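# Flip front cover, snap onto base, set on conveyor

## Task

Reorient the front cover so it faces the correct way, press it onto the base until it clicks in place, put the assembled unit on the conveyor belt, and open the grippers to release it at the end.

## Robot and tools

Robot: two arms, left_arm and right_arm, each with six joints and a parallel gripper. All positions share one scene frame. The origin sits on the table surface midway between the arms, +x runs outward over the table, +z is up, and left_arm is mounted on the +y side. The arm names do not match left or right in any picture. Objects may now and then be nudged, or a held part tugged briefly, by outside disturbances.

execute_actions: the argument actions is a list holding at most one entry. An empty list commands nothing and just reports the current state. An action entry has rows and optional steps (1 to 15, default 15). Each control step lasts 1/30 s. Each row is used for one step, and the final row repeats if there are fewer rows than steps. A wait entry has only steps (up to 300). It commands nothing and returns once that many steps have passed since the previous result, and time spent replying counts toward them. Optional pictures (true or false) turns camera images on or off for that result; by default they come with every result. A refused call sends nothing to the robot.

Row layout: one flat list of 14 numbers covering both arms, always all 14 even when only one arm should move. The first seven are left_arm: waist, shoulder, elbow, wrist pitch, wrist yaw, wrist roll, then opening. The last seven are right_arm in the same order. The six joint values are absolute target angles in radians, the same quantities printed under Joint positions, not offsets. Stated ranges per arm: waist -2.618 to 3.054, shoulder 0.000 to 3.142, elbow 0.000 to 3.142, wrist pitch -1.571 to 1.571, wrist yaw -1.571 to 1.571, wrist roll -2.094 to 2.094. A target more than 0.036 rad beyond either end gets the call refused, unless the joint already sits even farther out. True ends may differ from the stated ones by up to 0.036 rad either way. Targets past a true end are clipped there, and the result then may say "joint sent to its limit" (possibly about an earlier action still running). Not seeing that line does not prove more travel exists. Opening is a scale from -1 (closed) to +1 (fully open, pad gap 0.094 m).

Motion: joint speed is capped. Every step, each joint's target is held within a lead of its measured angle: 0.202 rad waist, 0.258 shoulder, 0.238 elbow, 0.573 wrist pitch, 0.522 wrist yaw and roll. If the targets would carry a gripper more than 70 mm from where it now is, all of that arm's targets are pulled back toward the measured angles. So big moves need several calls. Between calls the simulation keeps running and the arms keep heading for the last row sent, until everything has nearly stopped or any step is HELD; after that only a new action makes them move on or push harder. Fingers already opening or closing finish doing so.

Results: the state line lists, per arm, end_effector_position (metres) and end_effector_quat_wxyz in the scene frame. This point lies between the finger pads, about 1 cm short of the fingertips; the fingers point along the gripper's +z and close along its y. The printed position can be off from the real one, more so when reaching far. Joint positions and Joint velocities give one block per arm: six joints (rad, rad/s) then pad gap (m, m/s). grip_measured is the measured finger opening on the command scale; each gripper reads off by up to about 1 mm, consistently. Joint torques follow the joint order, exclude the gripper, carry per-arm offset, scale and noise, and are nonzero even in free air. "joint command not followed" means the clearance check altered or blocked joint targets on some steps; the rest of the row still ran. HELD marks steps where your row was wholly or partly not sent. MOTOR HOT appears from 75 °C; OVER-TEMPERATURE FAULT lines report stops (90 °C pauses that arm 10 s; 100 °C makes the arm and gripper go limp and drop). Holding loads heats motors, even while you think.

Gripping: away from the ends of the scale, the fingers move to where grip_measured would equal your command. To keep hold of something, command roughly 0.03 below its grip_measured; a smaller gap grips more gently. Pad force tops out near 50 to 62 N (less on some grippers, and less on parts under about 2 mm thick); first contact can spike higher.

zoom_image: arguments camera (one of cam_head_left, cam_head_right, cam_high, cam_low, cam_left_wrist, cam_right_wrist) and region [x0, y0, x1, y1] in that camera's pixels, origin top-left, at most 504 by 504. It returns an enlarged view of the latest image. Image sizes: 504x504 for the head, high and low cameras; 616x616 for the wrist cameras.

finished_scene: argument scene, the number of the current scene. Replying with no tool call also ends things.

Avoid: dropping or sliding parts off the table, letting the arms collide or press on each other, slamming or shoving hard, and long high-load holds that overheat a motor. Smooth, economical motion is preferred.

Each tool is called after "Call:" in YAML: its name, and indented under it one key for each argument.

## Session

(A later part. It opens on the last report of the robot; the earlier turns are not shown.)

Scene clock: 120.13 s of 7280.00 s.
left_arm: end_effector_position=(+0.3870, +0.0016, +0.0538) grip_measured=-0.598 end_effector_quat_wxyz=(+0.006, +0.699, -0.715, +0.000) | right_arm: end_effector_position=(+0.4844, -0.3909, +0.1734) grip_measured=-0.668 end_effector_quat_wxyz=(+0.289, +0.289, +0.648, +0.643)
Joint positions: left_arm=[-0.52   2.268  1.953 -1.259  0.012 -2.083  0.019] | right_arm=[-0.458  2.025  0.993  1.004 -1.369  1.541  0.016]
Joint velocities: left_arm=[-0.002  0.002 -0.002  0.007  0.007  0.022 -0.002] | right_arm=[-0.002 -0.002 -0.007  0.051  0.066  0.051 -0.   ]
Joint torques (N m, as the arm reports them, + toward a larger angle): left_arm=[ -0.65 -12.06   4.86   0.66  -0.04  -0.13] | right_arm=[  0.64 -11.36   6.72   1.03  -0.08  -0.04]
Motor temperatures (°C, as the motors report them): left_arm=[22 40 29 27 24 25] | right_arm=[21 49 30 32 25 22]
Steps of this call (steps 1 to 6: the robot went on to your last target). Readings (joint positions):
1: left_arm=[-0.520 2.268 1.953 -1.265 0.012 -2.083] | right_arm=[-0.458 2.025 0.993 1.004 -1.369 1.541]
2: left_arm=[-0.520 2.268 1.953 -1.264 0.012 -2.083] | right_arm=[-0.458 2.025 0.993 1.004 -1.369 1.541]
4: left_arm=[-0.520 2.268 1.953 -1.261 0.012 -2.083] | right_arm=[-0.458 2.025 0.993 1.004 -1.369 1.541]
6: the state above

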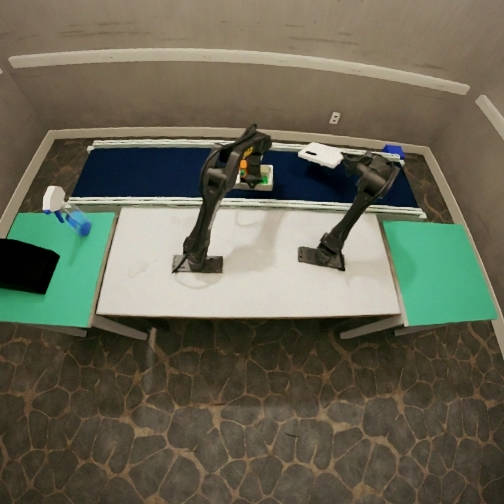

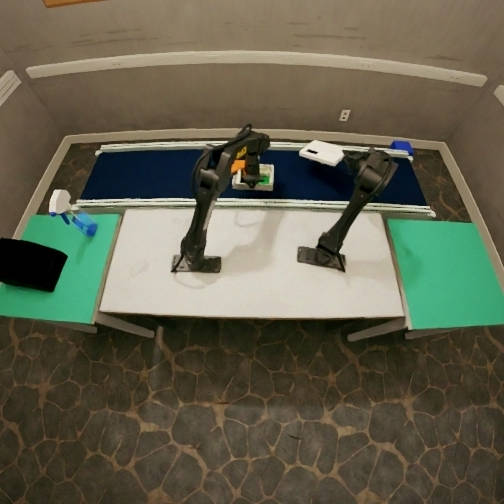

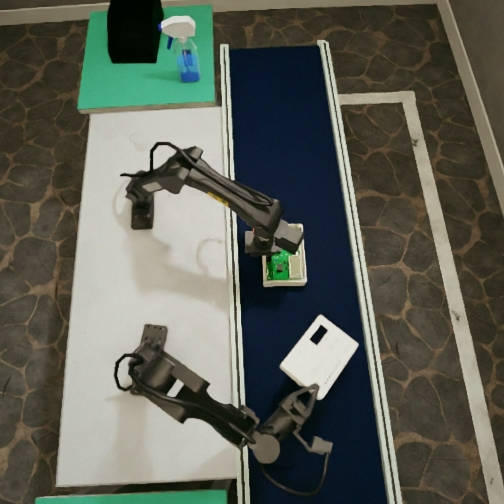

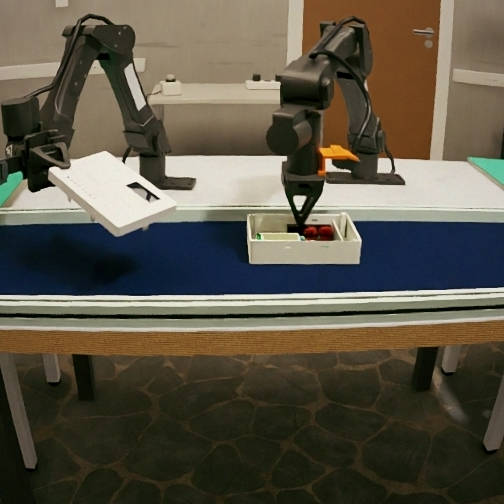

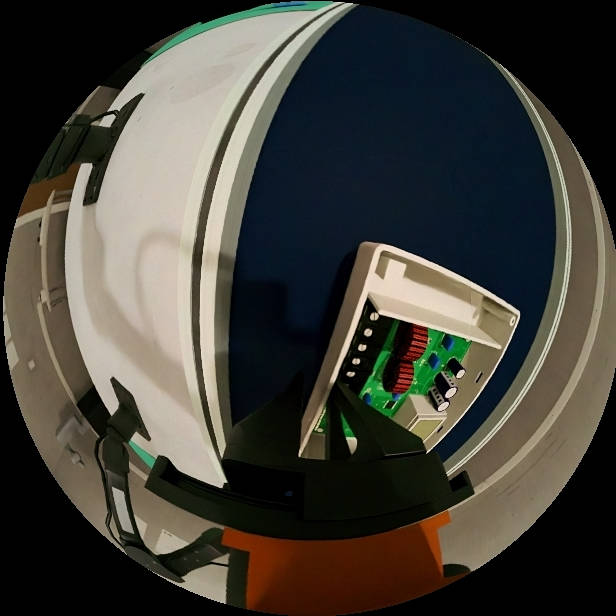

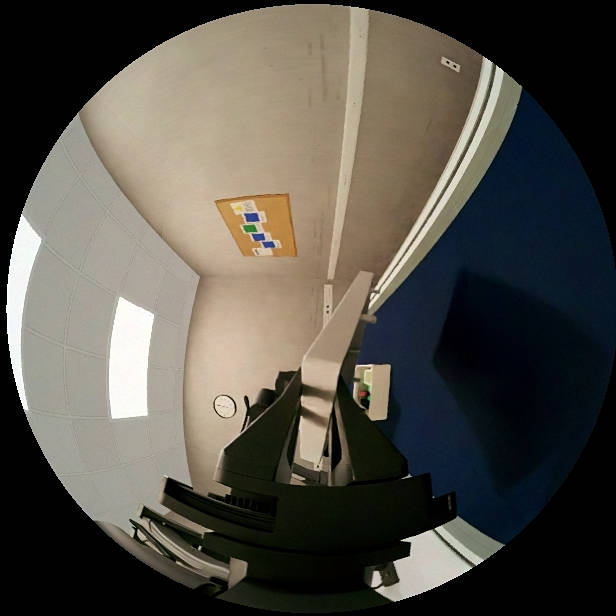

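Call:
execute_actions:
  actions:
    - {"rows":[[-0.525,2.255,1.95,-1.25,0.01,-2.09,-0.7,-0.45,2.02,0.99,1.0,-1.375,1.535,-0.72],[-0.525,2.255,1.95,-1.25,0.01,-2.09,-0.8,-0.45,2.02,0.99,1.0,-1.375,1.535,-0.72],[-0.525,2.255,1.95,-1.25,0.01,-2.09,-0.9,-0.45,2.02,0.99,1.0,-1.375,1.535,-0.72],[-0.525,2.255,1.95,-1.25,0.01,-2.09,-1,-0.45,2.02,0.99,1.0,-1.375,1.535,-0.72],[-0.525,2.255,1.95,-1.25,0.01,-2.09,-1,-0.45,2.02,0.99,1.0,-1.375,1.535,-0.72],[-0.525,2.255,1.96,-1.26,0.01,-2.09,-1,-0.45,2.02,0.99,1.0,-1.375,1.535,-0.72],[-0.525,2.255,1.96,-1.26,0.01,-2.09,-1,-0.45,2.02,0.99,1.0,-1.375,1.535,-0.72],[-0.525,2.255,1.97,-1.27,0.01,-2.09,-1,-0.45,2.02,0.99,1.0,-1.375,1.535,-0.72],[-0.525,2.255,1.985,-1.29,0.01,-2.09,-1,-0.45,2.02,0.99,1.0,-1.375,1.535,-0.72],[-0.525,2.255,2.0,-1.31,0.01,-2.09,-1,-0.45,2.02,0.99,1.0,-1.375,1.535,-0.72],[-0.525,2.255,2.02,-1.33,0.01,-2.09,-1,-0.45,2.02,0.99,1.0,-1.375,1.535,-0.72],[-0.525,2.255,2.04,-1.35,0.01,-2.09,-1,-0.45,2.02,0.99,1.0,-1.375,1.535,-0.72],[-0.525,2.255,2.06,-1.37,0.01,-2.09,-1,-0.45,2.02,0.99,1.0,-1.375,1.535,-0.72],[-0.525,2.255,2.08,-1.39,0.01,-2.09,-1,-0.45,2.02,0.99,1.0,-1.375,1.535,-0.72],[-0.525,2.255,2.1,-1.41,0.01,-2.09,-1,-0.45,2.02,0.99,1.0,-1.375,1.535,-0.72]],"steps":15}
  pictures: false

Call:
execute_actions:
  actions:
    - {"rows":[[-0.51,2.26,2.12,-1.425,0.01,-2.06,-1,-0.45,2.02,0.99,1.0,-1.375,1.535,-0.72],[-0.49,2.27,2.14,-1.435,0.01,-2.02,-1,-0.45,2.02,0.99,1.0,-1.375,1.535,-0.72],[-0.47,2.285,2.163,-1.442,0.01,-1.96,-1,-0.45,2.02,0.99,1.0,-1.375,1.535,-0.72],[-0.45,2.3,2.186,-1.449,0.01,-1.89,-1,-0.45,2.02,0.99,1.0,-1.375,1.535,-0.72],[-0.43,2.315,2.209,-1.456,0.01,-1.81,-1,-0.45,2.02,0.99,1.0,-1.375,1.535,-0.72],[-0.41,2.33,2.232,-1.463,0.01,-1.73,-1,-0.45,2.02,0.99,1.0,-1.375,1.535,-0.72],[-0.39,2.345,2.255,-1.47,0.01,-1.65,-1,-0.45,2.02,0.99,1.0,-1.375,1.535,-0.72],[-0.37,2.36,2.278,-1.477,0.01,-1.57,-1,-0.45,2.02,0.99,1.0,-1.375,1.535,-0.72],[-0.35,2.375,2.301,-1.484,0.01,-1.49,-1,-0.45,2.02,0.99,1.0,-1.375,1.535,-0.72],[-0.33,2.39,2.324,-1.491,0.01,-1.41,-1,-0.45,2.02,0.99,1.0,-1.375,1.535,-0.72],[-0.31,2.405,2.347,-1.498,0.01,-1.33,-1,-0.45,2.02,0.99,1.0,-1.375,1.535,-0.72],[-0.29,2.42,2.37,-1.505,0.01,-1.25,-1,-0.45,2.02,0.99,1.0,-1.375,1.535,-0.72],[-0.27,2.435,2.393,-1.512,0.01,-1.17,-1,-0.45,2.02,0.99,1.0,-1.375,1.535,-0.72],[-0.255,2.447,2.412,-1.518,0.01,-1.09,-1,-0.45,2.02,0.99,1.0,-1.375,1.535,-0.72],[-0.242,2.455,2.428,-1.522,0.01,-1.01,-1,-0.45,2.02,0.99,1.0,-1.375,1.535,-0.72]],"steps":15}
  pictures: false

Call:
execute_actions:
  actions:
    - {"rows":[[-0.242,2.455,2.428,-1.522,0.01,-0.93,-1,-0.45,2.02,0.99,1.0,-1.375,1.535,-0.72],[-0.242,2.455,2.428,-1.522,0.01,-0.85,-1,-0.45,2.02,0.99,1.0,-1.375,1.535,-0.72],[-0.242,2.455,2.428,-1.522,0.01,-0.77,-1,-0.45,2.02,0.99,1.0,-1.375,1.535,-0.72],[-0.242,2.455,2.428,-1.522,0.01,-0.69,-1,-0.45,2.02,0.99,1.0,-1.375,1.535,-0.72],[-0.242,2.455,2.428,-1.522,0.01,-0.61,-1,-0.45,2.02,0.99,1.0,-1.375,1.535,-0.72],[-0.242,2.455,2.428,-1.522,0.01,-0.53,-1,-0.45,2.02,0.99,1.0,-1.375,1.535,-0.72],[-0.242,2.455,2.428,-1.522,0.01,-0.45,-1,-0.45,2.02,0.99,1.0,-1.375,1.535,-0.72],[-0.242,2.455,2.428,-1.522,0.01,-0.37,-1,-0.45,2.02,0.99,1.0,-1.375,1.535,-0.72],[-0.242,2.455,2.428,-1.522,0.01,-0.29,-1,-0.45,2.02,0.99,1.0,-1.375,1.535,-0.72],[-0.242,2.455,2.428,-1.522,0.01,-0.21,-1,-0.45,2.02,0.99,1.0,-1.375,1.535,-0.72],[-0.242,2.455,2.428,-1.522,0.01,-0.13,-1,-0.45,2.02,0.99,1.0,-1.375,1.535,-0.72],[-0.242,2.455,2.428,-1.522,0.01,-0.05,-1,-0.45,2.02,0.99,1.0,-1.375,1.535,-0.72],[-0.242,2.455,2.428,-1.522,0.01,0.03,-1,-0.45,2.02,0.99,1.0,-1.375,1.535,-0.72],[-0.242,2.455,2.428,-1.522,0.01,0.11,-1,-0.45,2.02,0.99,1.0,-1.375,1.535,-0.72],[-0.242,2.455,2.428,-1.522,0.01,0.19,-1,-0.45,2.02,0.99,1.0,-1.375,1.535,-0.72]],"steps":15}
  pictures: false

Call:
execute_actions:
  actions:
    - {"rows":[[-0.242,2.455,2.428,-1.522,0.01,0.27,-1,-0.45,2.02,0.99,1.0,-1.375,1.535,-0.72],[-0.242,2.455,2.428,-1.522,0.01,0.35,-1,-0.45,2.02,0.99,1.0,-1.375,1.535,-0.72],[-0.242,2.455,2.428,-1.522,0.01,0.43,-1,-0.45,2.02,0.99,1.0,-1.375,1.535,-0.72],[-0.242,2.455,2.428,-1.522,0.01,0.51,-1,-0.45,2.02,0.99,1.0,-1.375,1.535,-0.72],[-0.242,2.455,2.428,-1.522,0.01,0.59,-1,-0.45,2.02,0.99,1.0,-1.375,1.535,-0.72],[-0.242,2.455,2.428,-1.522,0.01,0.67,-1,-0.45,2.02,0.99,1.0,-1.375,1.535,-0.72],[-0.242,2.455,2.428,-1.522,0.01,0.75,-1,-0.45,2.02,0.99,1.0,-1.375,1.535,-0.72],[-0.242,2.455,2.428,-1.522,0.01,0.83,-1,-0.45,2.02,0.99,1.0,-1.375,1.535,-0.72],[-0.242,2.455,2.428,-1.522,0.01,0.91,-1,-0.45,2.02,0.99,1.0,-1.375,1.535,-0.72],[-0.242,2.455,2.428,-1.522,0.01,0.99,-1,-0.45,2.02,0.99,1.0,-1.375,1.535,-0.72],[-0.242,2.455,2.428,-1.522,0.01,1.07,-1,-0.45,2.02,0.99,1.0,-1.375,1.535,-0.72],[-0.242,2.455,2.428,-1.522,0.01,1.15,-1,-0.45,2.02,0.99,1.0,-1.375,1.535,-0.72],[-0.242,2.455,2.428,-1.522,0.01,1.23,-1,-0.45,2.02,0.99,1.0,-1.375,1.535,-0.72],[-0.242,2.455,2.428,-1.522,0.01,1.32,-1,-0.45,2.02,0.99,1.0,-1.375,1.535,-0.72]],"steps":15}
  pictures: false

Call:
execute_actions:
  actions:
    - {"steps":15}

Scene clock: 168.00 s of 7280.00 s.
left_arm: end_effector_position=(+0.3907, -0.0011, +0.0731) grip_measured=-0.964 end_effector_quat_wxyz=(+0.004, +0.698, -0.716, +0.007) | right_arm: end_effector_position=(+0.4844, -0.3909, +0.1734) grip_measured=-0.668 end_effector_quat_wxyz=(+0.289, +0.289, +0.648, +0.643)
Joint positions: left_arm=[-0.521  2.27   2.033 -1.322  0.012 -2.084  0.002] | right_arm=[-0.458  2.025  0.993  1.004 -1.369  1.541  0.016]
Joint velocities: left_arm=[-0.002  0.027  0.549 -0.52   0.022 -0.007  0.   ] | right_arm=[ 0.002 -0.002  0.007 -0.007  0.051 -0.066  0.   ]
Joint torques (N m, as the arm reports them, + toward a larger angle): left_arm=[ -0.31 -12.43   8.03   0.49  -0.03  -0.15] | right_arm=[  0.64 -11.35   6.71   1.03  -0.08  -0.04]
Motor temperatures (°C, as the motors report them): left_arm=[22 43 29 27 24 25] | right_arm=[21 49 30 32 25 22]
Steps of this call (steps 1 to 30: the robot went on to your last target; steps 31 to 90: nothing new was sent; then 44.37 s passed at rest; steps 91 to 105: all 15 steps of this action). Readings (joint positions):
91: left_arm=[-0.520 2.268 1.953 -1.256 0.012 -2.083] | right_arm=[-0.458 2.025 0.993 1.004 -1.369 1.541]
92: left_arm=[-0.520 2.268 1.953 -1.255 0.012 -2.083] | right_arm=[-0.458 2.025 0.993 1.004 -1.369 1.541]
94: left_arm=[-0.520 2.268 1.953 -1.249 0.011 -2.084] | right_arm=[-0.458 2.025 0.993 1.004 -1.369 1.541]
98: left_arm=[-0.521 2.265 1.953 -1.246 0.009 -2.083] | right_arm=[-0.458 2.025 0.993 1.004 -1.369 1.541]
105: the state above

Scene clock: 168.50 s of 7280.00 s.
left_arm: end_effector_position=(+0.4650, +0.0922, +0.0760) grip_measured=-0.964 end_effector_quat_wxyz=(-0.003, -0.503, +0.864, -0.010) | right_arm: end_effector_position=(+0.4844, -0.3909, +0.1734) grip_measured=-0.668 end_effector_quat_wxyz=(+0.289, +0.289, +0.648, +0.643)
Joint positions: left_arm=[-0.267  2.453  2.364 -1.472  0.019 -1.338  0.002] | right_arm=[-0.458  2.025  0.993  1.004 -1.369  1.541  0.016]
Joint velocities: left_arm=[ 0.574  0.418  0.496 -0.154 -0.095  2.19   0.   ] | right_arm=[ 0.007 -0.022 -0.012 -0.066 -0.037 -0.007 -0.   ]
Joint torques (N m, as the arm reports them, + toward a larger angle): left_arm=[ -0.84 -13.46   7.95   0.25  -0.01   0.01] | right_arm=[  0.64 -11.35   6.72   1.03  -0.08  -0.03]
Motor temperatures (°C, as the motors report them): left_arm=[22 43 29 27 24 25] | right_arm=[21 49 30 32 25 22]
Steps of this call (steps 1 to 15: all 15 steps of this action). Readings (joint positions):
1: left_arm=[-0.521 2.271 2.052 -1.340 0.012 -2.081] | right_arm=[-0.458 2.025 0.993 1.004 -1.369 1.541]
2: left_arm=[-0.519 2.272 2.073 -1.357 0.012 -2.072] | right_arm=[-0.458 2.025 0.993 1.004 -1.369 1.541]
4: left_arm=[-0.508 2.281 2.119 -1.388 0.018 -2.026] | right_arm=[-0.458 2.025 0.993 1.004 -1.369 1.541]
8: left_arm=[-0.439 2.329 2.217 -1.425 0.025 -1.829] | right_arm=[-0.458 2.025 0.993 1.004 -1.369 1.541]
15: the state above

Scene clock: 169.00 s of 7280.00 s.
left_arm: end_effector_position=(+0.4677, +0.1088, +0.0728) grip_measured=-0.964 end_effector_quat_wxyz=(-0.006, +0.050, +0.999, +0.002) | right_arm: end_effector_position=(+0.4844, -0.3909, +0.1734) grip_measured=-0.668 end_effector_quat_wxyz=(+0.289, +0.289, +0.648, +0.643)
Joint positions: left_arm=[-0.239  2.477  2.396 -1.502 -0.001 -0.155  0.002] | right_arm=[-0.458  2.025  0.993  1.004 -1.369  1.541  0.016]
Joint velocities: left_arm=[-0.002 -0.022 -0.002 -0.022 -0.037  2.293 -0.   ] | right_arm=[-0.002 -0.007 -0.002 -0.022 -0.022 -0.095 -0.   ]
Joint torques (N m, as the arm reports them, + toward a larger angle): left_arm=[ -0.07 -13.37   7.87   0.3    0.08  -0.01] | right_arm=[  0.64 -11.35   6.72   1.03  -0.08  -0.04]
Motor temperatures (°C, as the motors report them): left_arm=[22 43 29 27 24 25] | right_arm=[21 49 30 32 25 22]
Steps of this call (steps 1 to 15: all 15 steps of this action). Readings (joint positions):
1: left_arm=[-0.249 2.465 2.377 -1.475 0.015 -1.262] | right_arm=[-0.458 2.025 0.993 1.004 -1.369 1.541]
2: left_arm=[-0.234 2.472 2.383 -1.477 0.011 -1.186] | right_arm=[-0.458 2.025 0.993 1.004 -1.369 1.541]
4: left_arm=[-0.217 2.477 2.388 -1.484 0.003 -1.031] | right_arm=[-0.458 2.025 0.993 1.004 -1.369 1.541]
8: left_arm=[-0.222 2.477 2.395 -1.499 -0.001 -0.715] | right_arm=[-0.458 2.025 0.993 1.004 -1.369 1.541]
15: the state above

Scene clock: 169.50 s of 7280.00 s.
left_arm: end_effector_position=(+0.4677, +0.1089, +0.0728) grip_measured=-0.964 end_effector_quat_wxyz=(-0.006, +0.602, +0.798, -0.002) | right_arm: end_effector_position=(+0.4844, -0.3909, +0.1734) grip_measured=-0.668 end_effector_quat_wxyz=(+0.289, +0.289, +0.648, +0.643)
Joint positions: left_arm=[-0.239  2.477  2.396 -1.502 -0.002  1.036  0.002] | right_arm=[-0.458  2.025  0.993  1.004 -1.369  1.541  0.016]
Joint velocities: left_arm=[-0.012 -0.012  0.002  0.037  0.066  1.883 -0.   ] | right_arm=[-0.002 -0.007 -0.007  0.022 -0.007 -0.066 -0.001]
Joint torques (N m, as the arm reports them, + toward a larger angle): left_arm=[ -0.27 -13.43   7.94   0.31   0.11  -0.06] | right_arm=[  0.64 -11.35   6.72   1.03  -0.08  -0.04]
Motor temperatures (°C, as the motors report them): left_arm=[22 43 29 27 24 25] | right_arm=[21 49 30 32 25 22]
Steps of this call (steps 1 to 15: all 15 steps of this action). Readings (joint positions):
1: left_arm=[-0.239 2.477 2.396 -1.502 -0.001 -0.076] | right_arm=[-0.458 2.025 0.993 1.004 -1.369 1.541]
2: left_arm=[-0.239 2.477 2.396 -1.502 -0.001 0.004] | right_arm=[-0.458 2.025 0.993 1.004 -1.369 1.541]
4: left_arm=[-0.239 2.477 2.396 -1.502 -0.001 0.164] | right_arm=[-0.458 2.025 0.993 1.004 -1.369 1.541]
8: left_arm=[-0.239 2.477 2.396 -1.502 -0.001 0.484] | right_arm=[-0.458 2.025 0.993 1.004 -1.369 1.541]
15: the state above

Scene clock: 170.00 s of 7280.00 s.
left_arm: end_effector_position=(+0.4677, +0.1089, +0.0728) grip_measured=-0.964 end_effector_quat_wxyz=(-0.006, +0.703, +0.711, -0.002) | right_arm: end_effector_position=(+0.4844, -0.3909, +0.1734) grip_measured=-0.668 end_effector_quat_wxyz=(+0.289, +0.289, +0.648, +0.643)
Joint positions: left_arm=[-0.239  2.477  2.396 -1.502 -0.002  1.304  0.002] | right_arm=[-0.458  2.025  0.993  1.004 -1.369  1.541  0.016]
Joint velocities: left_arm=[ 0.007 -0.007 -0.007 -0.081 -0.037  0.095  0.   ] | right_arm=[ 0.002 -0.007 -0.002  0.007  0.007  0.007  0.   ]
Joint torques (N m, as the arm reports them, + toward a larger angle): left_arm=[ -0.18 -13.49   7.96   0.29   0.07  -0.03] | right_arm=[  0.64 -11.36   6.72   1.02  -0.08  -0.04]
Motor temperatures (°C, as the motors report them): left_arm=[22 43 29 27 24 25] | right_arm=[21 49 30 32 25 22]
Steps of this call (steps 1 to 15: the robot went on to your last target). Readings (joint positions):
1: left_arm=[-0.239 2.477 2.396 -1.502 -0.002 1.092] | right_arm=[-0.458 2.025 0.993 1.004 -1.369 1.541]
2: left_arm=[-0.239 2.477 2.396 -1.502 -0.002 1.137] | right_arm=[-0.458 2.025 0.993 1.004 -1.369 1.541]
4: left_arm=[-0.239 2.477 2.396 -1.502 -0.002 1.201] | right_arm=[-0.458 2.025 0.993 1.004 -1.369 1.541]
8: left_arm=[-0.239 2.477 2.396 -1.502 -0.002 1.268] | right_arm=[-0.458 2.025 0.993 1.004 -1.369 1.541]
15: the state above

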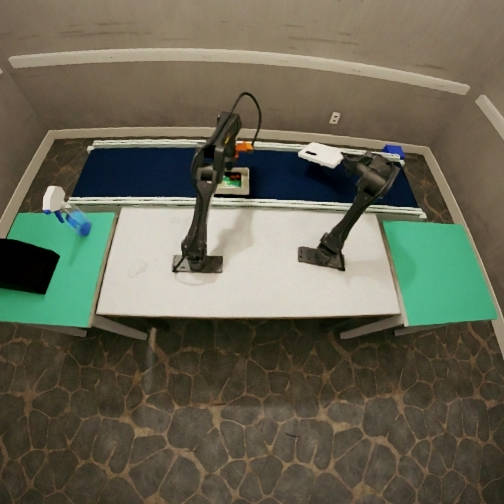

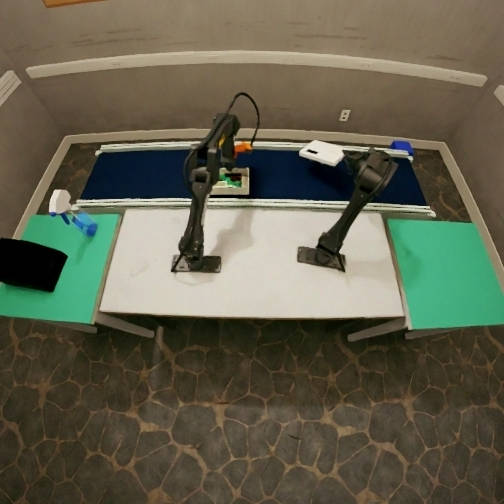

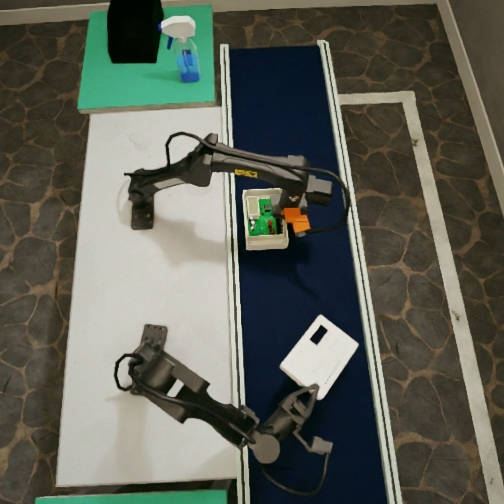

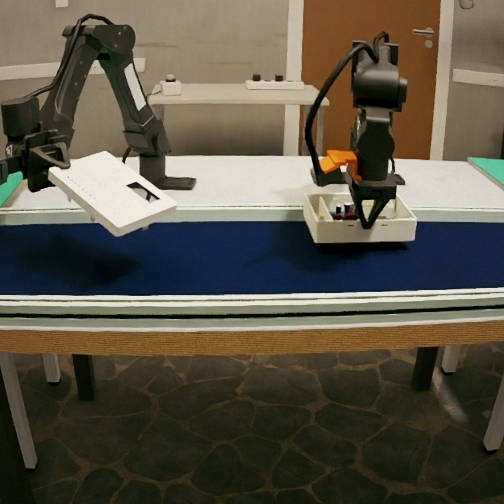

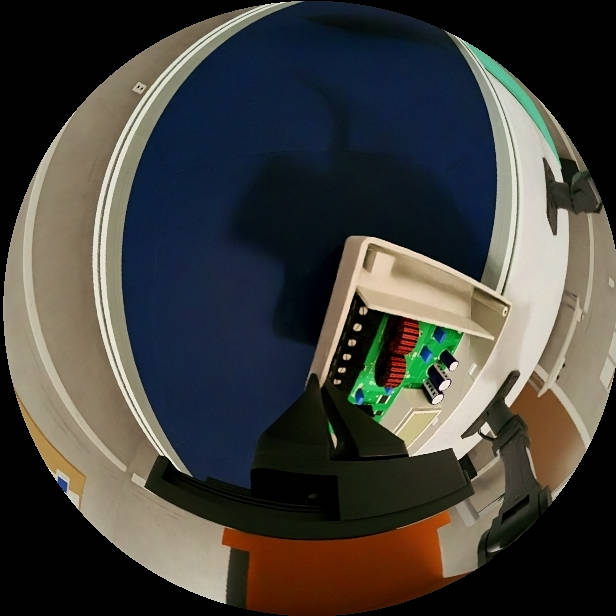

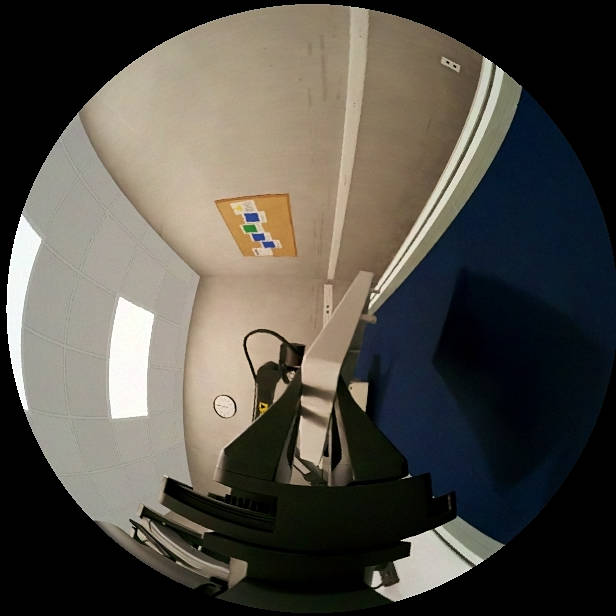

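Lower: q2→2.518, q4→−1.445.

Call:
execute_actions:
  actions:
    - {"rows":[[-0.242,2.475,2.42,-1.49,0.01,1.32,-1,-0.45,2.02,0.99,1.0,-1.375,1.535,-0.72],[-0.242,2.482,2.42,-1.478,0.01,1.32,-1,-0.45,2.02,0.99,1.0,-1.375,1.535,-0.72],[-0.242,2.488,2.42,-1.466,0.01,1.32,-1,-0.45,2.02,0.99,1.0,-1.375,1.535,-0.72],[-0.242,2.494,2.42,-1.456,0.01,1.32,-1,-0.45,2.02,0.99,1.0,-1.375,1.535,-0.72],[-0.242,2.5,2.42,-1.446,0.01,1.32,-1,-0.45,2.02,0.99,1.0,-1.375,1.535,-0.72],[-0.242,2.505,2.42,-1.438,0.01,1.32,-1,-0.45,2.02,0.99,1.0,-1.375,1.535,-0.72],[-0.242,2.51,2.42,-1.43,0.01,1.32,-1,-0.45,2.02,0.99,1.0,-1.375,1.535,-0.72],[-0.242,2.515,2.42,-1.43,0.01,1.32,-1,-0.45,2.02,0.99,1.0,-1.375,1.535,-0.72]],"steps":15}
  pictures: false

Scene clock: 177.27 s of 7280.00 s.
left_arm: end_effector_position=(+0.4820, +0.1051, +0.0548) grip_measured=-0.966 end_effector_quat_wxyz=(+0.006, +0.707, +0.707, +0.004) | right_arm: end_effector_position=(+0.4844, -0.3909, +0.1734) grip_measured=-0.668 end_effector_quat_wxyz=(+0.289, +0.289, +0.648, +0.643)
Joint positions: left_arm=[-0.239  2.519  2.401 -1.438 -0.001  1.314  0.002] | right_arm=[-0.458  2.025  0.993  1.004 -1.369  1.541  0.016]
Joint velocities: left_arm=[ 0.002 -0.012 -0.007  0.051 -0.022  0.022  0.001] | right_arm=[ 0.017 -0.002 -0.007  0.007 -0.037  0.007 -0.001]
Joint torques (N m, as the arm reports them, + toward a larger angle): left_arm=[ -0.4  -12.31   6.82   0.66   0.09   0.06] | right_arm=[  0.64 -11.34   6.72   1.03  -0.08  -0.04]
Motor temperatures (°C, as the motors report them): left_arm=[22 45 30 26 24 25] | right_arm=[21 49 30 32 25 22]
Steps of this call (steps 1 to 15: the robot went on to your last target; steps 16 to 90: nothing new was sent; then 3.77 s passed at rest; steps 91 to 105: all 15 steps of this action). Readings (joint positions):
91: left_arm=[-0.239 2.477 2.396 -1.501 -0.002 1.313] | right_arm=[-0.458 2.025 0.993 1.004 -1.369 1.541]
92: left_arm=[-0.239 2.478 2.396 -1.499 -0.002 1.313] | right_arm=[-0.458 2.025 0.993 1.004 -1.369 1.541]
94: left_arm=[-0.239 2.483 2.396 -1.487 -0.002 1.314] | right_arm=[-0.458 2.025 0.993 1.004 -1.369 1.541]
98: left_arm=[-0.239 2.508 2.396 -1.455 -0.002 1.314] | right_arm=[-0.458 2.025 0.993 1.004 -1.369 1.541]
105: the state above

Call:
execute_actions:
  actions:
    - {"rows":[[-0.242,2.515,2.42,-1.44,0.01,1.32,-0.85,-0.45,2.02,0.99,1.0,-1.375,1.535,-0.72],[-0.242,2.51,2.42,-1.44,0.01,1.32,-0.7,-0.45,2.02,0.99,1.0,-1.375,1.535,-0.72],[-0.242,2.505,2.42,-1.45,0.01,1.32,-0.6,-0.45,2.02,0.99,1.0,-1.375,1.535,-0.72],[-0.242,2.5,2.43,-1.46,0.01,1.32,-0.6,-0.44,2.02,0.99,1.0,-1.37,1.535,-0.72],[-0.242,2.5,2.45,-1.48,0.01,1.32,-0.6,-0.43,2.02,0.99,1.0,-1.365,1.535,-0.72],[-0.242,2.5,2.47,-1.5,0.01,1.32,-0.6,-0.415,2.02,0.99,1.0,-1.36,1.535,-0.72],[-0.242,2.495,2.49,-1.52,0.01,1.32,-0.6,-0.395,2.02,0.99,1.0,-1.355,1.535,-0.72],[-0.242,2.485,2.49,-1.53,0.01,1.32,-0.6,-0.37,2.02,0.99,1.0,-1.35,1.535,-0.72],[-0.242,2.47,2.49,-1.53,0.01,1.32,-0.6,-0.345,2.02,1.0,1.0,-1.345,1.535,-0.72],[-0.242,2.44,2.47,-1.53,0.01,1.3,-0.6,-0.32,2.02,1.0,1.0,-1.34,1.535,-0.72],[-0.242,2.4,2.43,-1.53,0.01,1.25,-0.6,-0.29,2.02,1.01,1.0,-1.33,1.535,-0.72],[-0.242,2.35,2.38,-1.53,0.01,1.18,-0.6,-0.26,2.02,1.01,1.0,-1.32,1.535,-0.72],[-0.242,2.29,2.32,-1.53,0.01,1.1,-0.6,-0.23,2.03,1.02,1.0,-1.31,1.535,-0.72],[-0.242,2.23,2.26,-1.53,0.01,1.02,-0.6,-0.2,2.03,1.02,1.0,-1.3,1.535,-0.72],[-0.242,2.17,2.2,-1.53,0.01,0.94,-0.6,-0.17,2.04,1.03,1.0,-1.29,1.535,-0.72]],"steps":15}
  pictures: false

Call:
execute_actions:
  actions:
    - {"rows":[[-0.242,2.1,2.13,-1.52,0.01,0.86,-0.6,-0.14,2.04,1.03,1.0,-1.28,1.535,-0.72],[-0.242,2.03,2.06,-1.52,0.01,0.78,-0.6,-0.11,2.05,1.04,1.0,-1.272,1.535,-0.72],[-0.242,1.96,1.99,-1.52,0.01,0.7,-0.6,-0.08,2.05,1.04,1.0,-1.264,1.535,-0.72],[-0.242,1.89,1.92,-1.52,0.01,0.62,-0.6,-0.05,2.06,1.05,1.0,-1.256,1.535,-0.72],[-0.242,1.82,1.85,-1.52,0.01,0.54,-0.6,-0.02,2.06,1.05,1.0,-1.248,1.535,-0.72],[-0.242,1.75,1.78,-1.52,0.01,0.46,-0.6,0.01,2.07,1.06,1.0,-1.24,1.535,-0.72],[-0.242,1.68,1.71,-1.52,0.01,0.38,-0.6,0.04,2.07,1.06,1.0,-1.232,1.535,-0.72],[-0.242,1.61,1.64,-1.52,0.01,0.3,-0.6,0.07,2.08,1.07,1.0,-1.224,1.535,-0.72],[-0.242,1.54,1.57,-1.52,0.01,0.22,-0.6,0.1,2.08,1.07,1.0,-1.216,1.535,-0.72],[-0.242,1.47,1.5,-1.52,0.01,0.14,-0.6,0.13,2.09,1.08,1.0,-1.208,1.535,-0.72],[-0.242,1.41,1.44,-1.52,0.01,0.06,-0.6,0.16,2.09,1.08,1.0,-1.2,1.535,-0.72],[-0.242,1.36,1.39,-1.52,0.01,0,-0.6,0.19,2.1,1.09,1.0,-1.192,1.535,-0.72],[-0.242,1.32,1.35,-1.52,0.01,0,-0.6,0.22,2.1,1.09,1.0,-1.184,1.535,-0.72],[-0.242,1.29,1.32,-1.52,0.01,0,-0.6,0.25,2.11,1.095,1.0,-1.176,1.535,-0.72],[-0.242,1.27,1.3,-1.52,0.01,0,-0.6,0.28,2.11,1.095,1.0,-1.168,1.535,-0.72]],"steps":15}
  pictures: false

Call:
execute_actions:
  actions:
    - {"rows":[[-0.242,1.27,1.3,-1.52,0.01,0,-0.6,0.31,2.12,1.095,1.0,-1.16,1.535,-0.72],[-0.242,1.27,1.3,-1.52,0.01,0,-0.6,0.34,2.12,1.095,1.0,-1.152,1.535,-0.72],[-0.242,1.27,1.3,-1.52,0.01,0,-0.6,0.368,2.13,1.095,1.0,-1.144,1.535,-0.72],[-0.242,1.27,1.3,-1.52,0.01,0,-0.6,0.394,2.13,1.095,1.0,-1.136,1.535,-0.72],[-0.242,1.27,1.3,-1.52,0.01,0,-0.6,0.418,2.13,1.095,1.0,-1.128,1.535,-0.72],[-0.242,1.27,1.3,-1.52,0.01,0,-0.6,0.44,2.13,1.095,1.0,-1.12,1.535,-0.72],[-0.242,1.27,1.3,-1.52,0.01,0,-0.6,0.459,2.13,1.095,1.0,-1.12,1.535,-0.72],[-0.242,1.27,1.3,-1.52,0.01,0,-0.6,0.475,2.13,1.095,1.0,-1.12,1.535,-0.72],[-0.242,1.27,1.3,-1.52,0.01,0,-0.6,0.488,2.13,1.095,1.0,-1.12,1.535,-0.72],[-0.242,1.27,1.3,-1.52,0.01,0,-0.6,0.498,2.13,1.095,1.0,-1.12,1.535,-0.72],[-0.242,1.27,1.3,-1.52,0.01,0,-0.6,0.505,2.13,1.095,1.0,-1.12,1.535,-0.72]],"steps":15}
  pictures: false

Call:
execute_actions:
  actions:
    - {"steps":8}

Call:
zoom_image:
  camera: "cam_low"
  region: [240,130,440,270]

Scene clock: 211.40 s of 7280.00 s.
left_arm: end_effector_position=(+0.4548, +0.1122, +0.1174) grip_measured=-0.602 end_effector_quat_wxyz=(+0.026, +0.651, +0.759, +0.013) | right_arm: end_effector_position=(+0.5044, -0.2944, +0.1729) grip_measured=-0.668 end_effector_quat_wxyz=(+0.229, +0.230, +0.671, +0.666)
Joint positions: left_arm=[-0.239  2.317  2.289 -1.484 -0.001  1.162  0.019] | right_arm=[-0.233  2.026  0.994  1.003 -1.325  1.541  0.016]
Joint velocities: left_arm=[-0.007 -1.663 -1.634 -0.095 -0.007 -1.487  0.001] | right_arm=[ 0.945  0.085  0.076 -0.022  0.183 -0.037 -0.001]
Joint torques (N m, as the arm reports them, + toward a larger angle): left_arm=[ -0.37 -14.48   6.53   0.21   0.02  -0.04] | right_arm=[ 0.39 -9.98  9.99  1.06  0.09 -0.03]
Motor temperatures (°C, as the motors report them): left_arm=[22 46 31 26 24 25] | right_arm=[21 49 30 32 25 22]
Steps of this call (steps 1 to 15: the robot went on to your last target; steps 16 to 90: nothing new was sent; then 30.63 s passed at rest; steps 91 to 105: all 15 steps of this action). Readings (joint positions):
91: left_arm=[-0.239 2.519 2.401 -1.436 -0.001 1.314] | right_arm=[-0.458 2.025 0.993 1.004 -1.369 1.541]
92: left_arm=[-0.239 2.519 2.401 -1.436 -0.001 1.314] | right_arm=[-0.458 2.025 0.993 1.004 -1.369 1.541]
94: left_arm=[-0.239 2.519 2.402 -1.435 -0.001 1.314] | right_arm=[-0.457 2.025 0.993 1.004 -1.369 1.541]
98: left_arm=[-0.239 2.518 2.444 -1.466 -0.001 1.314] | right_arm=[-0.428 2.025 0.993 1.004 -1.362 1.541]
105: the state above

Scene clock: 211.90 s of 7280.00 s.
left_arm: end_effector_position=(+0.2199, +0.1735, +0.1977) grip_measured=-0.602 end_effector_quat_wxyz=(+0.045, +0.209, +0.977, -0.002) | right_arm: end_effector_position=(+0.5006, -0.0966, +0.1622) grip_measured=-0.668 end_effector_quat_wxyz=(+0.114, +0.117, +0.702, +0.694)
Joint positions: left_arm=[-0.239  1.316  1.361 -1.526 -0.001  0.166  0.019] | right_arm=[ 0.22   2.099  1.065  1.    -1.206  1.541  0.016]
Joint velocities: left_arm=[-0.007 -0.926 -0.999 -0.095  0.022 -1.048 -0.002] | right_arm=[ 0.842  0.115  0.085  0.022  0.256 -0.051  0.001]
Joint torques (N m, as the arm reports them, + toward a larger angle): left_arm=[-0.11 -2.27  5.58  1.11  0.09 -0.13] | right_arm=[  0.74 -11.38   9.39   1.17  -0.05  -0.04]
Motor temperatures (°C, as the motors report them): left_arm=[22 46 31 26 24 25] | right_arm=[21 49 30 32 25 22]
Steps of this call (steps 1 to 15: all 15 steps of this action). Readings (joint positions):
1: left_arm=[-0.239 2.255 2.230 -1.485 -0.001 1.107] | right_arm=[-0.199 2.029 0.998 1.003 -1.318 1.541]
2: left_arm=[-0.239 2.187 2.168 -1.486 -0.001 1.046] | right_arm=[-0.167 2.033 1.002 1.003 -1.311 1.541]
4: left_arm=[-0.239 2.039 2.039 -1.488 -0.001 0.915] | right_arm=[-0.106 2.042 1.012 1.003 -1.296 1.541]
8: left_arm=[-0.239 1.732 1.775 -1.495 -0.001 0.625] | right_arm=[0.011 2.063 1.032 1.003 -1.263 1.541]
15: the state above

Scene clock: 212.40 s of 7280.00 s.
left_arm: end_effector_position=(+0.2045, +0.1772, +0.1909) grip_measured=-0.602 end_effector_quat_wxyz=(+0.031, +0.133, +0.991, -0.004) | right_arm: end_effector_position=(+0.4422, +0.0265, +0.1485) grip_measured=-0.668 end_effector_quat_wxyz=(+0.025, +0.048, +0.715, +0.697)
Joint positions: left_arm=[-0.239  1.276  1.307 -1.539  0.001  0.012  0.019] | right_arm=[ 0.51   2.129  1.07   0.993 -1.138  1.541  0.016]
Joint velocities: left_arm=[-0.002  0.002  0.002  0.022 -0.051 -0.007 -0.001] | right_arm=[ 0.007  0.007  0.007 -0.051  0.154 -0.007 -0.001]
Joint torques (N m, as the arm reports them, + toward a larger angle): left_arm=[-0.17 -3.13  4.94  0.89  0.06 -0.14] | right_arm=[ -0.49 -11.79   9.44   1.27   0.06  -0.04]
Motor temperatures (°C, as the motors report them): left_arm=[22 45 31 26 24 25] | right_arm=[21 49 30 32 25 22]
Steps of this call (steps 1 to 15: all 15 steps of this action). Readings (joint positions):
1: left_arm=[-0.239 1.291 1.334 -1.534 -0.001 0.134] | right_arm=[0.250 2.104 1.067 1.000 -1.197 1.541]
2: left_arm=[-0.239 1.279 1.320 -1.540 -0.001 0.108] | right_arm=[0.280 2.108 1.069 1.000 -1.189 1.541]
4: left_arm=[-0.239 1.276 1.310 -1.541 -0.000 0.071] | right_arm=[0.340 2.117 1.070 1.000 -1.174 1.541]
8: left_arm=[-0.239 1.276 1.307 -1.539 0.001 0.033] | right_arm=[0.444 2.129 1.070 0.995 -1.148 1.541]
15: the state above

Scene clock: 212.67 s of 7280.00 s.
left_arm: end_effector_position=(+0.2045, +0.1772, +0.1909) grip_measured=-0.602 end_effector_quat_wxyz=(+0.031, +0.131, +0.991, -0.004) | right_arm: end_effector_position=(+0.4443, +0.0261, +0.1483) grip_measured=-0.668 end_effector_quat_wxyz=(+0.029, +0.052, +0.715, +0.696)
Joint positions: left_arm=[-0.239  1.276  1.307 -1.539  0.001  0.007  0.019] | right_arm=[ 0.51   2.129  1.07   0.993 -1.128  1.541  0.016]
Joint velocities: left_arm=[-0.007  0.007 -0.012 -0.051 -0.051  0.007 -0.   ] | right_arm=[ 0.007  0.012 -0.022 -0.037 -0.051 -0.081 -0.001]
Joint torques (N m, as the arm reports them, + toward a larger angle): left_arm=[-0.17 -3.15  4.94  0.9   0.04 -0.1 ] | right_arm=[ -0.43 -11.82   9.48   1.27  -0.01  -0.04]
Motor temperatures (°C, as the motors report them): left_arm=[22 45 31 26 24 25] | right_arm=[21 49 30 32 25 22]
Steps of this call (steps 1 to 8: the robot went on to your last target). Readings (joint positions):
1: left_arm=[-0.239 1.276 1.307 -1.539 0.001 0.010] | right_arm=[0.510 2.129 1.070 0.993 -1.135 1.541]
2: left_arm=[-0.239 1.276 1.307 -1.539 0.001 0.010] | right_arm=[0.510 2.129 1.070 0.993 -1.133 1.541]
4: left_arm=[-0.239 1.276 1.307 -1.539 0.001 0.008] | right_arm=[0.510 2.129 1.070 0.993 -1.131 1.541]
8: the state above

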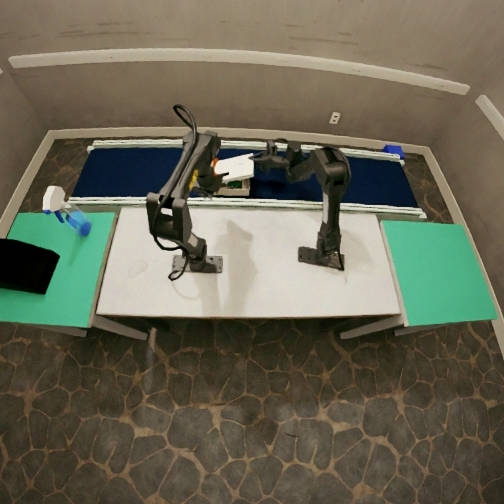

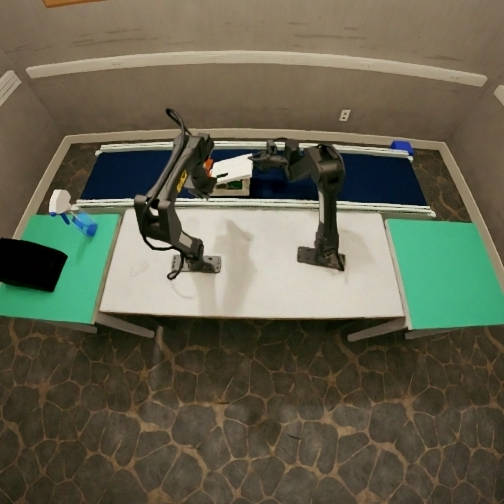

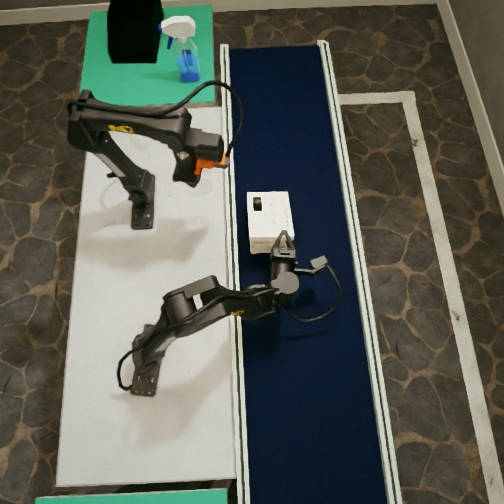

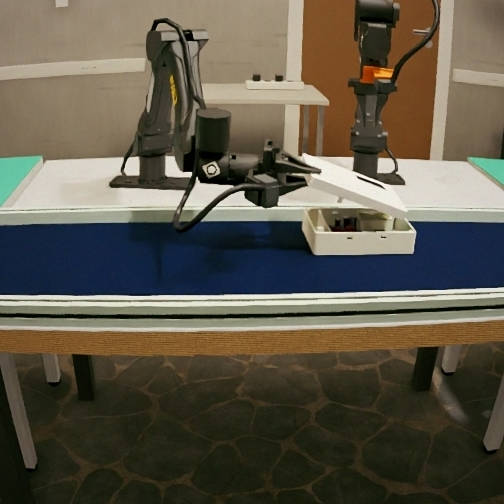

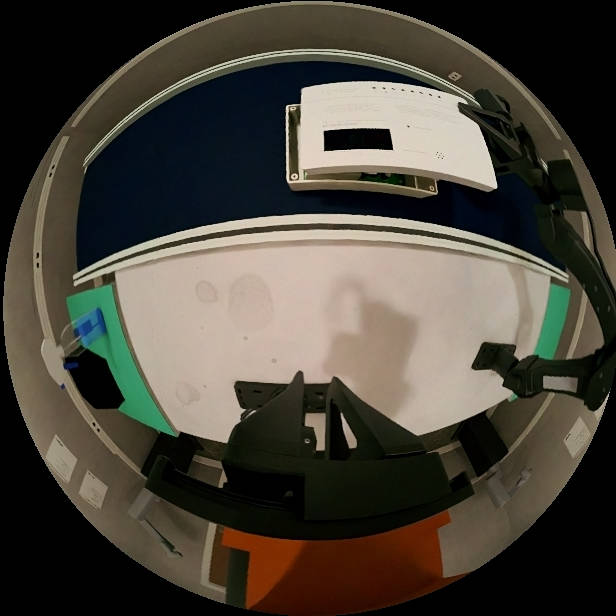

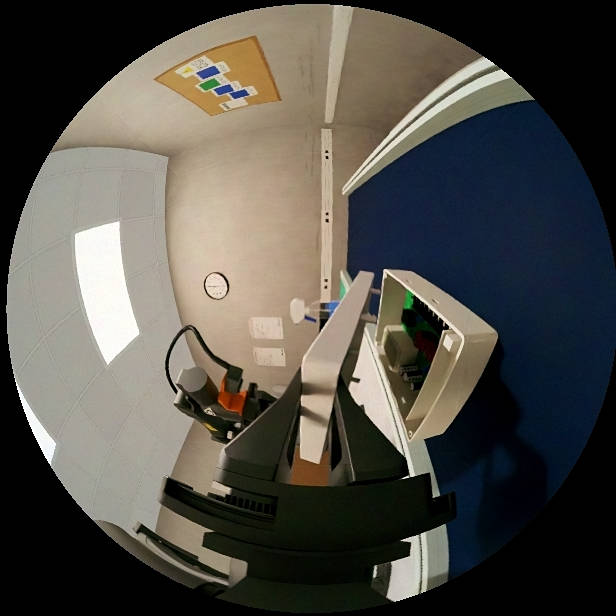

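Region (240, 130, 440, 270) of cam_low's 504x504 image, scaled by 2.520, with more detail than that image has; it fills the top 353 rows of this view, and the rest is white.

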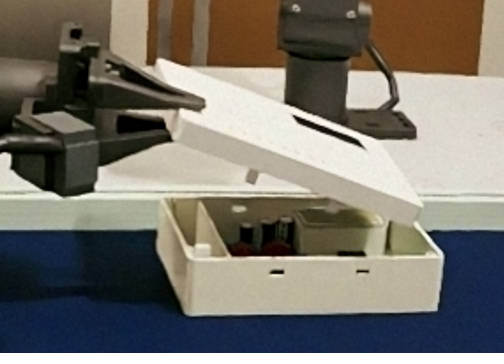

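Call:
execute_actions:
  actions:
    - {"rows":[[-0.242,1.27,1.3,-1.52,0.01,0,-0.6,0.515,2.138,1.1,1.02,-1.115,1.535,-0.72],[-0.242,1.27,1.3,-1.52,0.01,0,-0.6,0.519,2.146,1.104,1.03,-1.11,1.535,-0.72],[-0.242,1.27,1.3,-1.52,0.01,0,-0.6,0.523,2.154,1.108,1.04,-1.105,1.535,-0.72],[-0.242,1.27,1.3,-1.52,0.01,0,-0.6,0.525,2.162,1.112,1.047,-1.1,1.535,-0.72],[-0.242,1.27,1.3,-1.52,0.01,0,-0.6,0.525,2.17,1.112,1.054,-1.1,1.535,-0.72],[-0.242,1.27,1.3,-1.52,0.01,0,-0.6,0.525,2.178,1.112,1.06,-1.1,1.535,-0.72]],"steps":15}

Call:
zoom_image:
  camera: "cam_right_wrist"
  region: [290,230,510,450]

Call:
zoom_image:
  camera: "cam_left_wrist"
  region: [270,70,500,220]

Scene clock: 223.67 s of 7280.00 s.
left_arm: end_effector_position=(+0.2045, +0.1771, +0.1909) grip_measured=-0.602 end_effector_quat_wxyz=(+0.031, +0.131, +0.991, -0.005) | right_arm: end_effector_position=(+0.4505, +0.0293, +0.1346) grip_measured=-0.668 end_effector_quat_wxyz=(+0.033, +0.059, +0.716, +0.695)
Joint positions: left_arm=[-0.239  1.276  1.307 -1.539  0.001  0.006  0.019] | right_arm=[ 0.515  2.178  1.086  1.02  -1.107  1.541  0.016]
Joint velocities: left_arm=[-0.007  0.007 -0.002 -0.066 -0.022  0.007 -0.   ] | right_arm=[ 0.002 -0.012 -0.002  0.051  0.066 -0.081 -0.   ]
Joint torques (N m, as the arm reports them, + toward a larger angle): left_arm=[-0.19 -3.15  4.92  0.89  0.04 -0.12] | right_arm=[  0.77 -12.24   9.38   1.53   0.    -0.04]
Motor temperatures (°C, as the motors report them): left_arm=[22 39 30 26 24 25] | right_arm=[21 50 31 33 25 22]
Steps of this call (steps 1 to 30: the robot went on to your last target; steps 31 to 90: nothing new was sent; then 7.50 s passed at rest; steps 91 to 105: all 15 steps of this action). Readings (joint positions):
91: left_arm=[-0.239 1.276 1.307 -1.539 0.001 0.006] | right_arm=[0.510 2.129 1.070 0.993 -1.126 1.541]
92: left_arm=[-0.239 1.276 1.307 -1.539 0.001 0.006] | right_arm=[0.510 2.131 1.070 0.994 -1.125 1.541]
94: left_arm=[-0.239 1.276 1.307 -1.539 0.001 0.006] | right_arm=[0.510 2.139 1.076 1.001 -1.121 1.541]
98: left_arm=[-0.239 1.276 1.307 -1.539 0.001 0.006] | right_arm=[0.514 2.167 1.086 1.017 -1.111 1.541]
105: the state above

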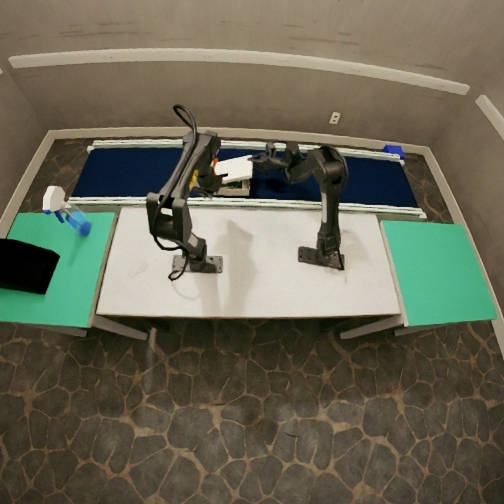

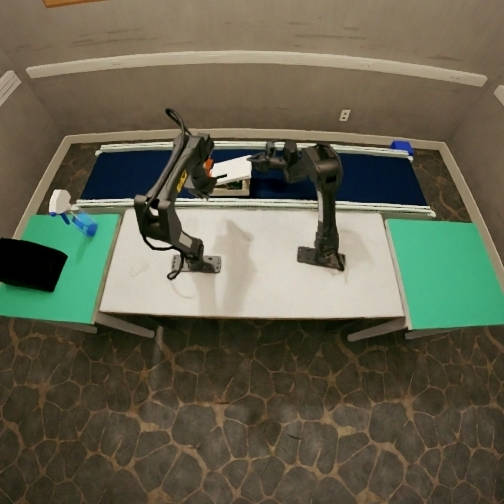

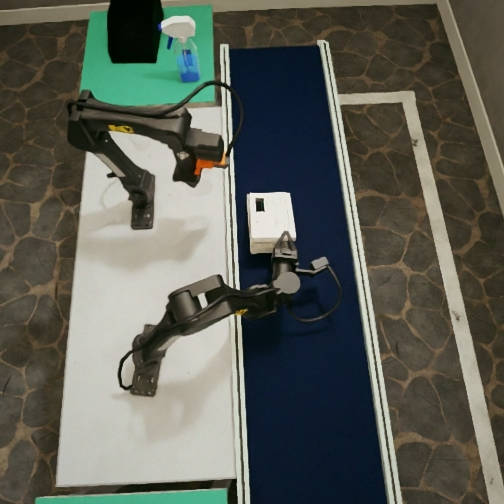

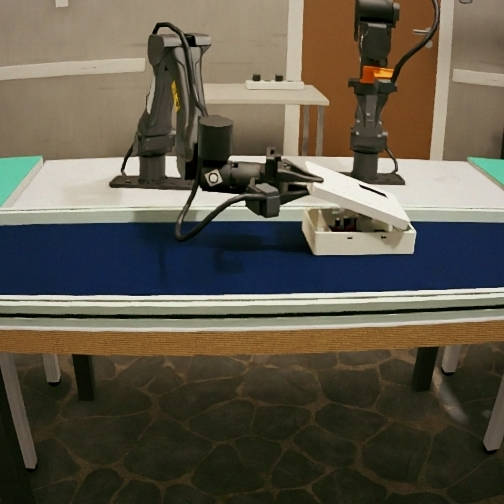

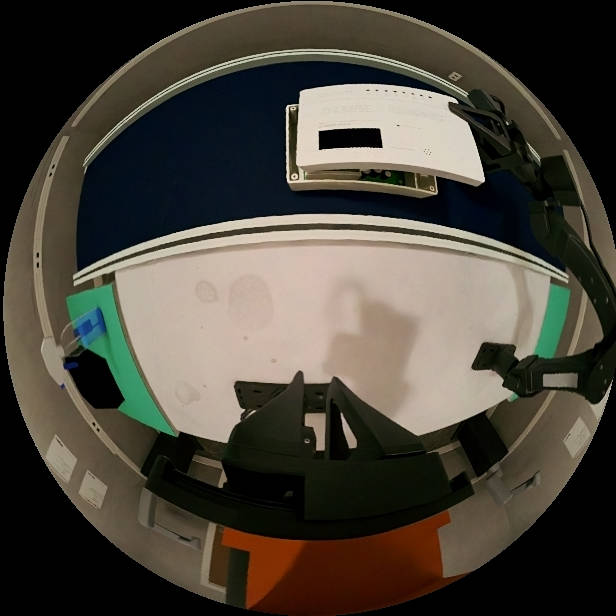

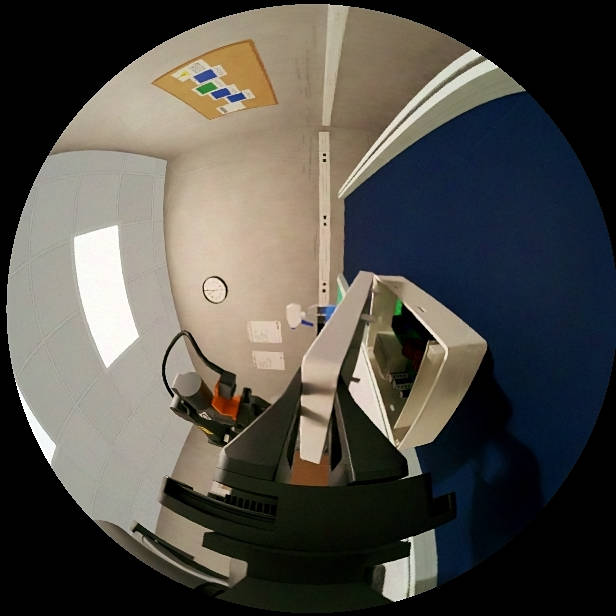

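Region (290, 230, 510, 450) of cam_right_wrist's 616x616 image, scaled by 2.291, with more detail than that image has.

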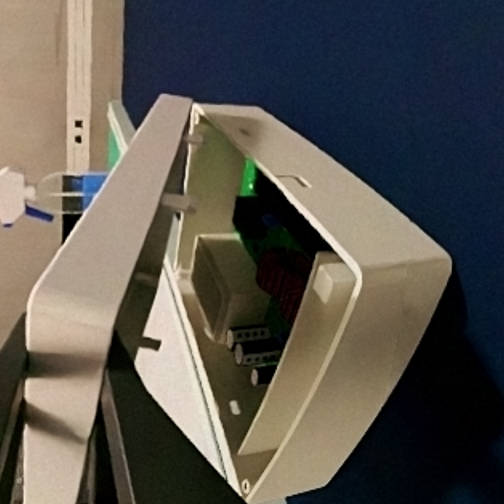

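Region (270, 70, 500, 220) of cam_left_wrist's 616x616 image, scaled by 2.191, with more detail than that image has; it fills the top 329 rows of this view, and the rest is white.

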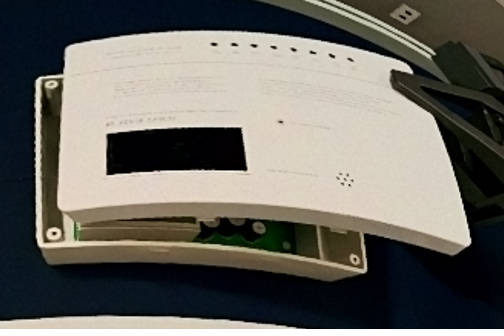

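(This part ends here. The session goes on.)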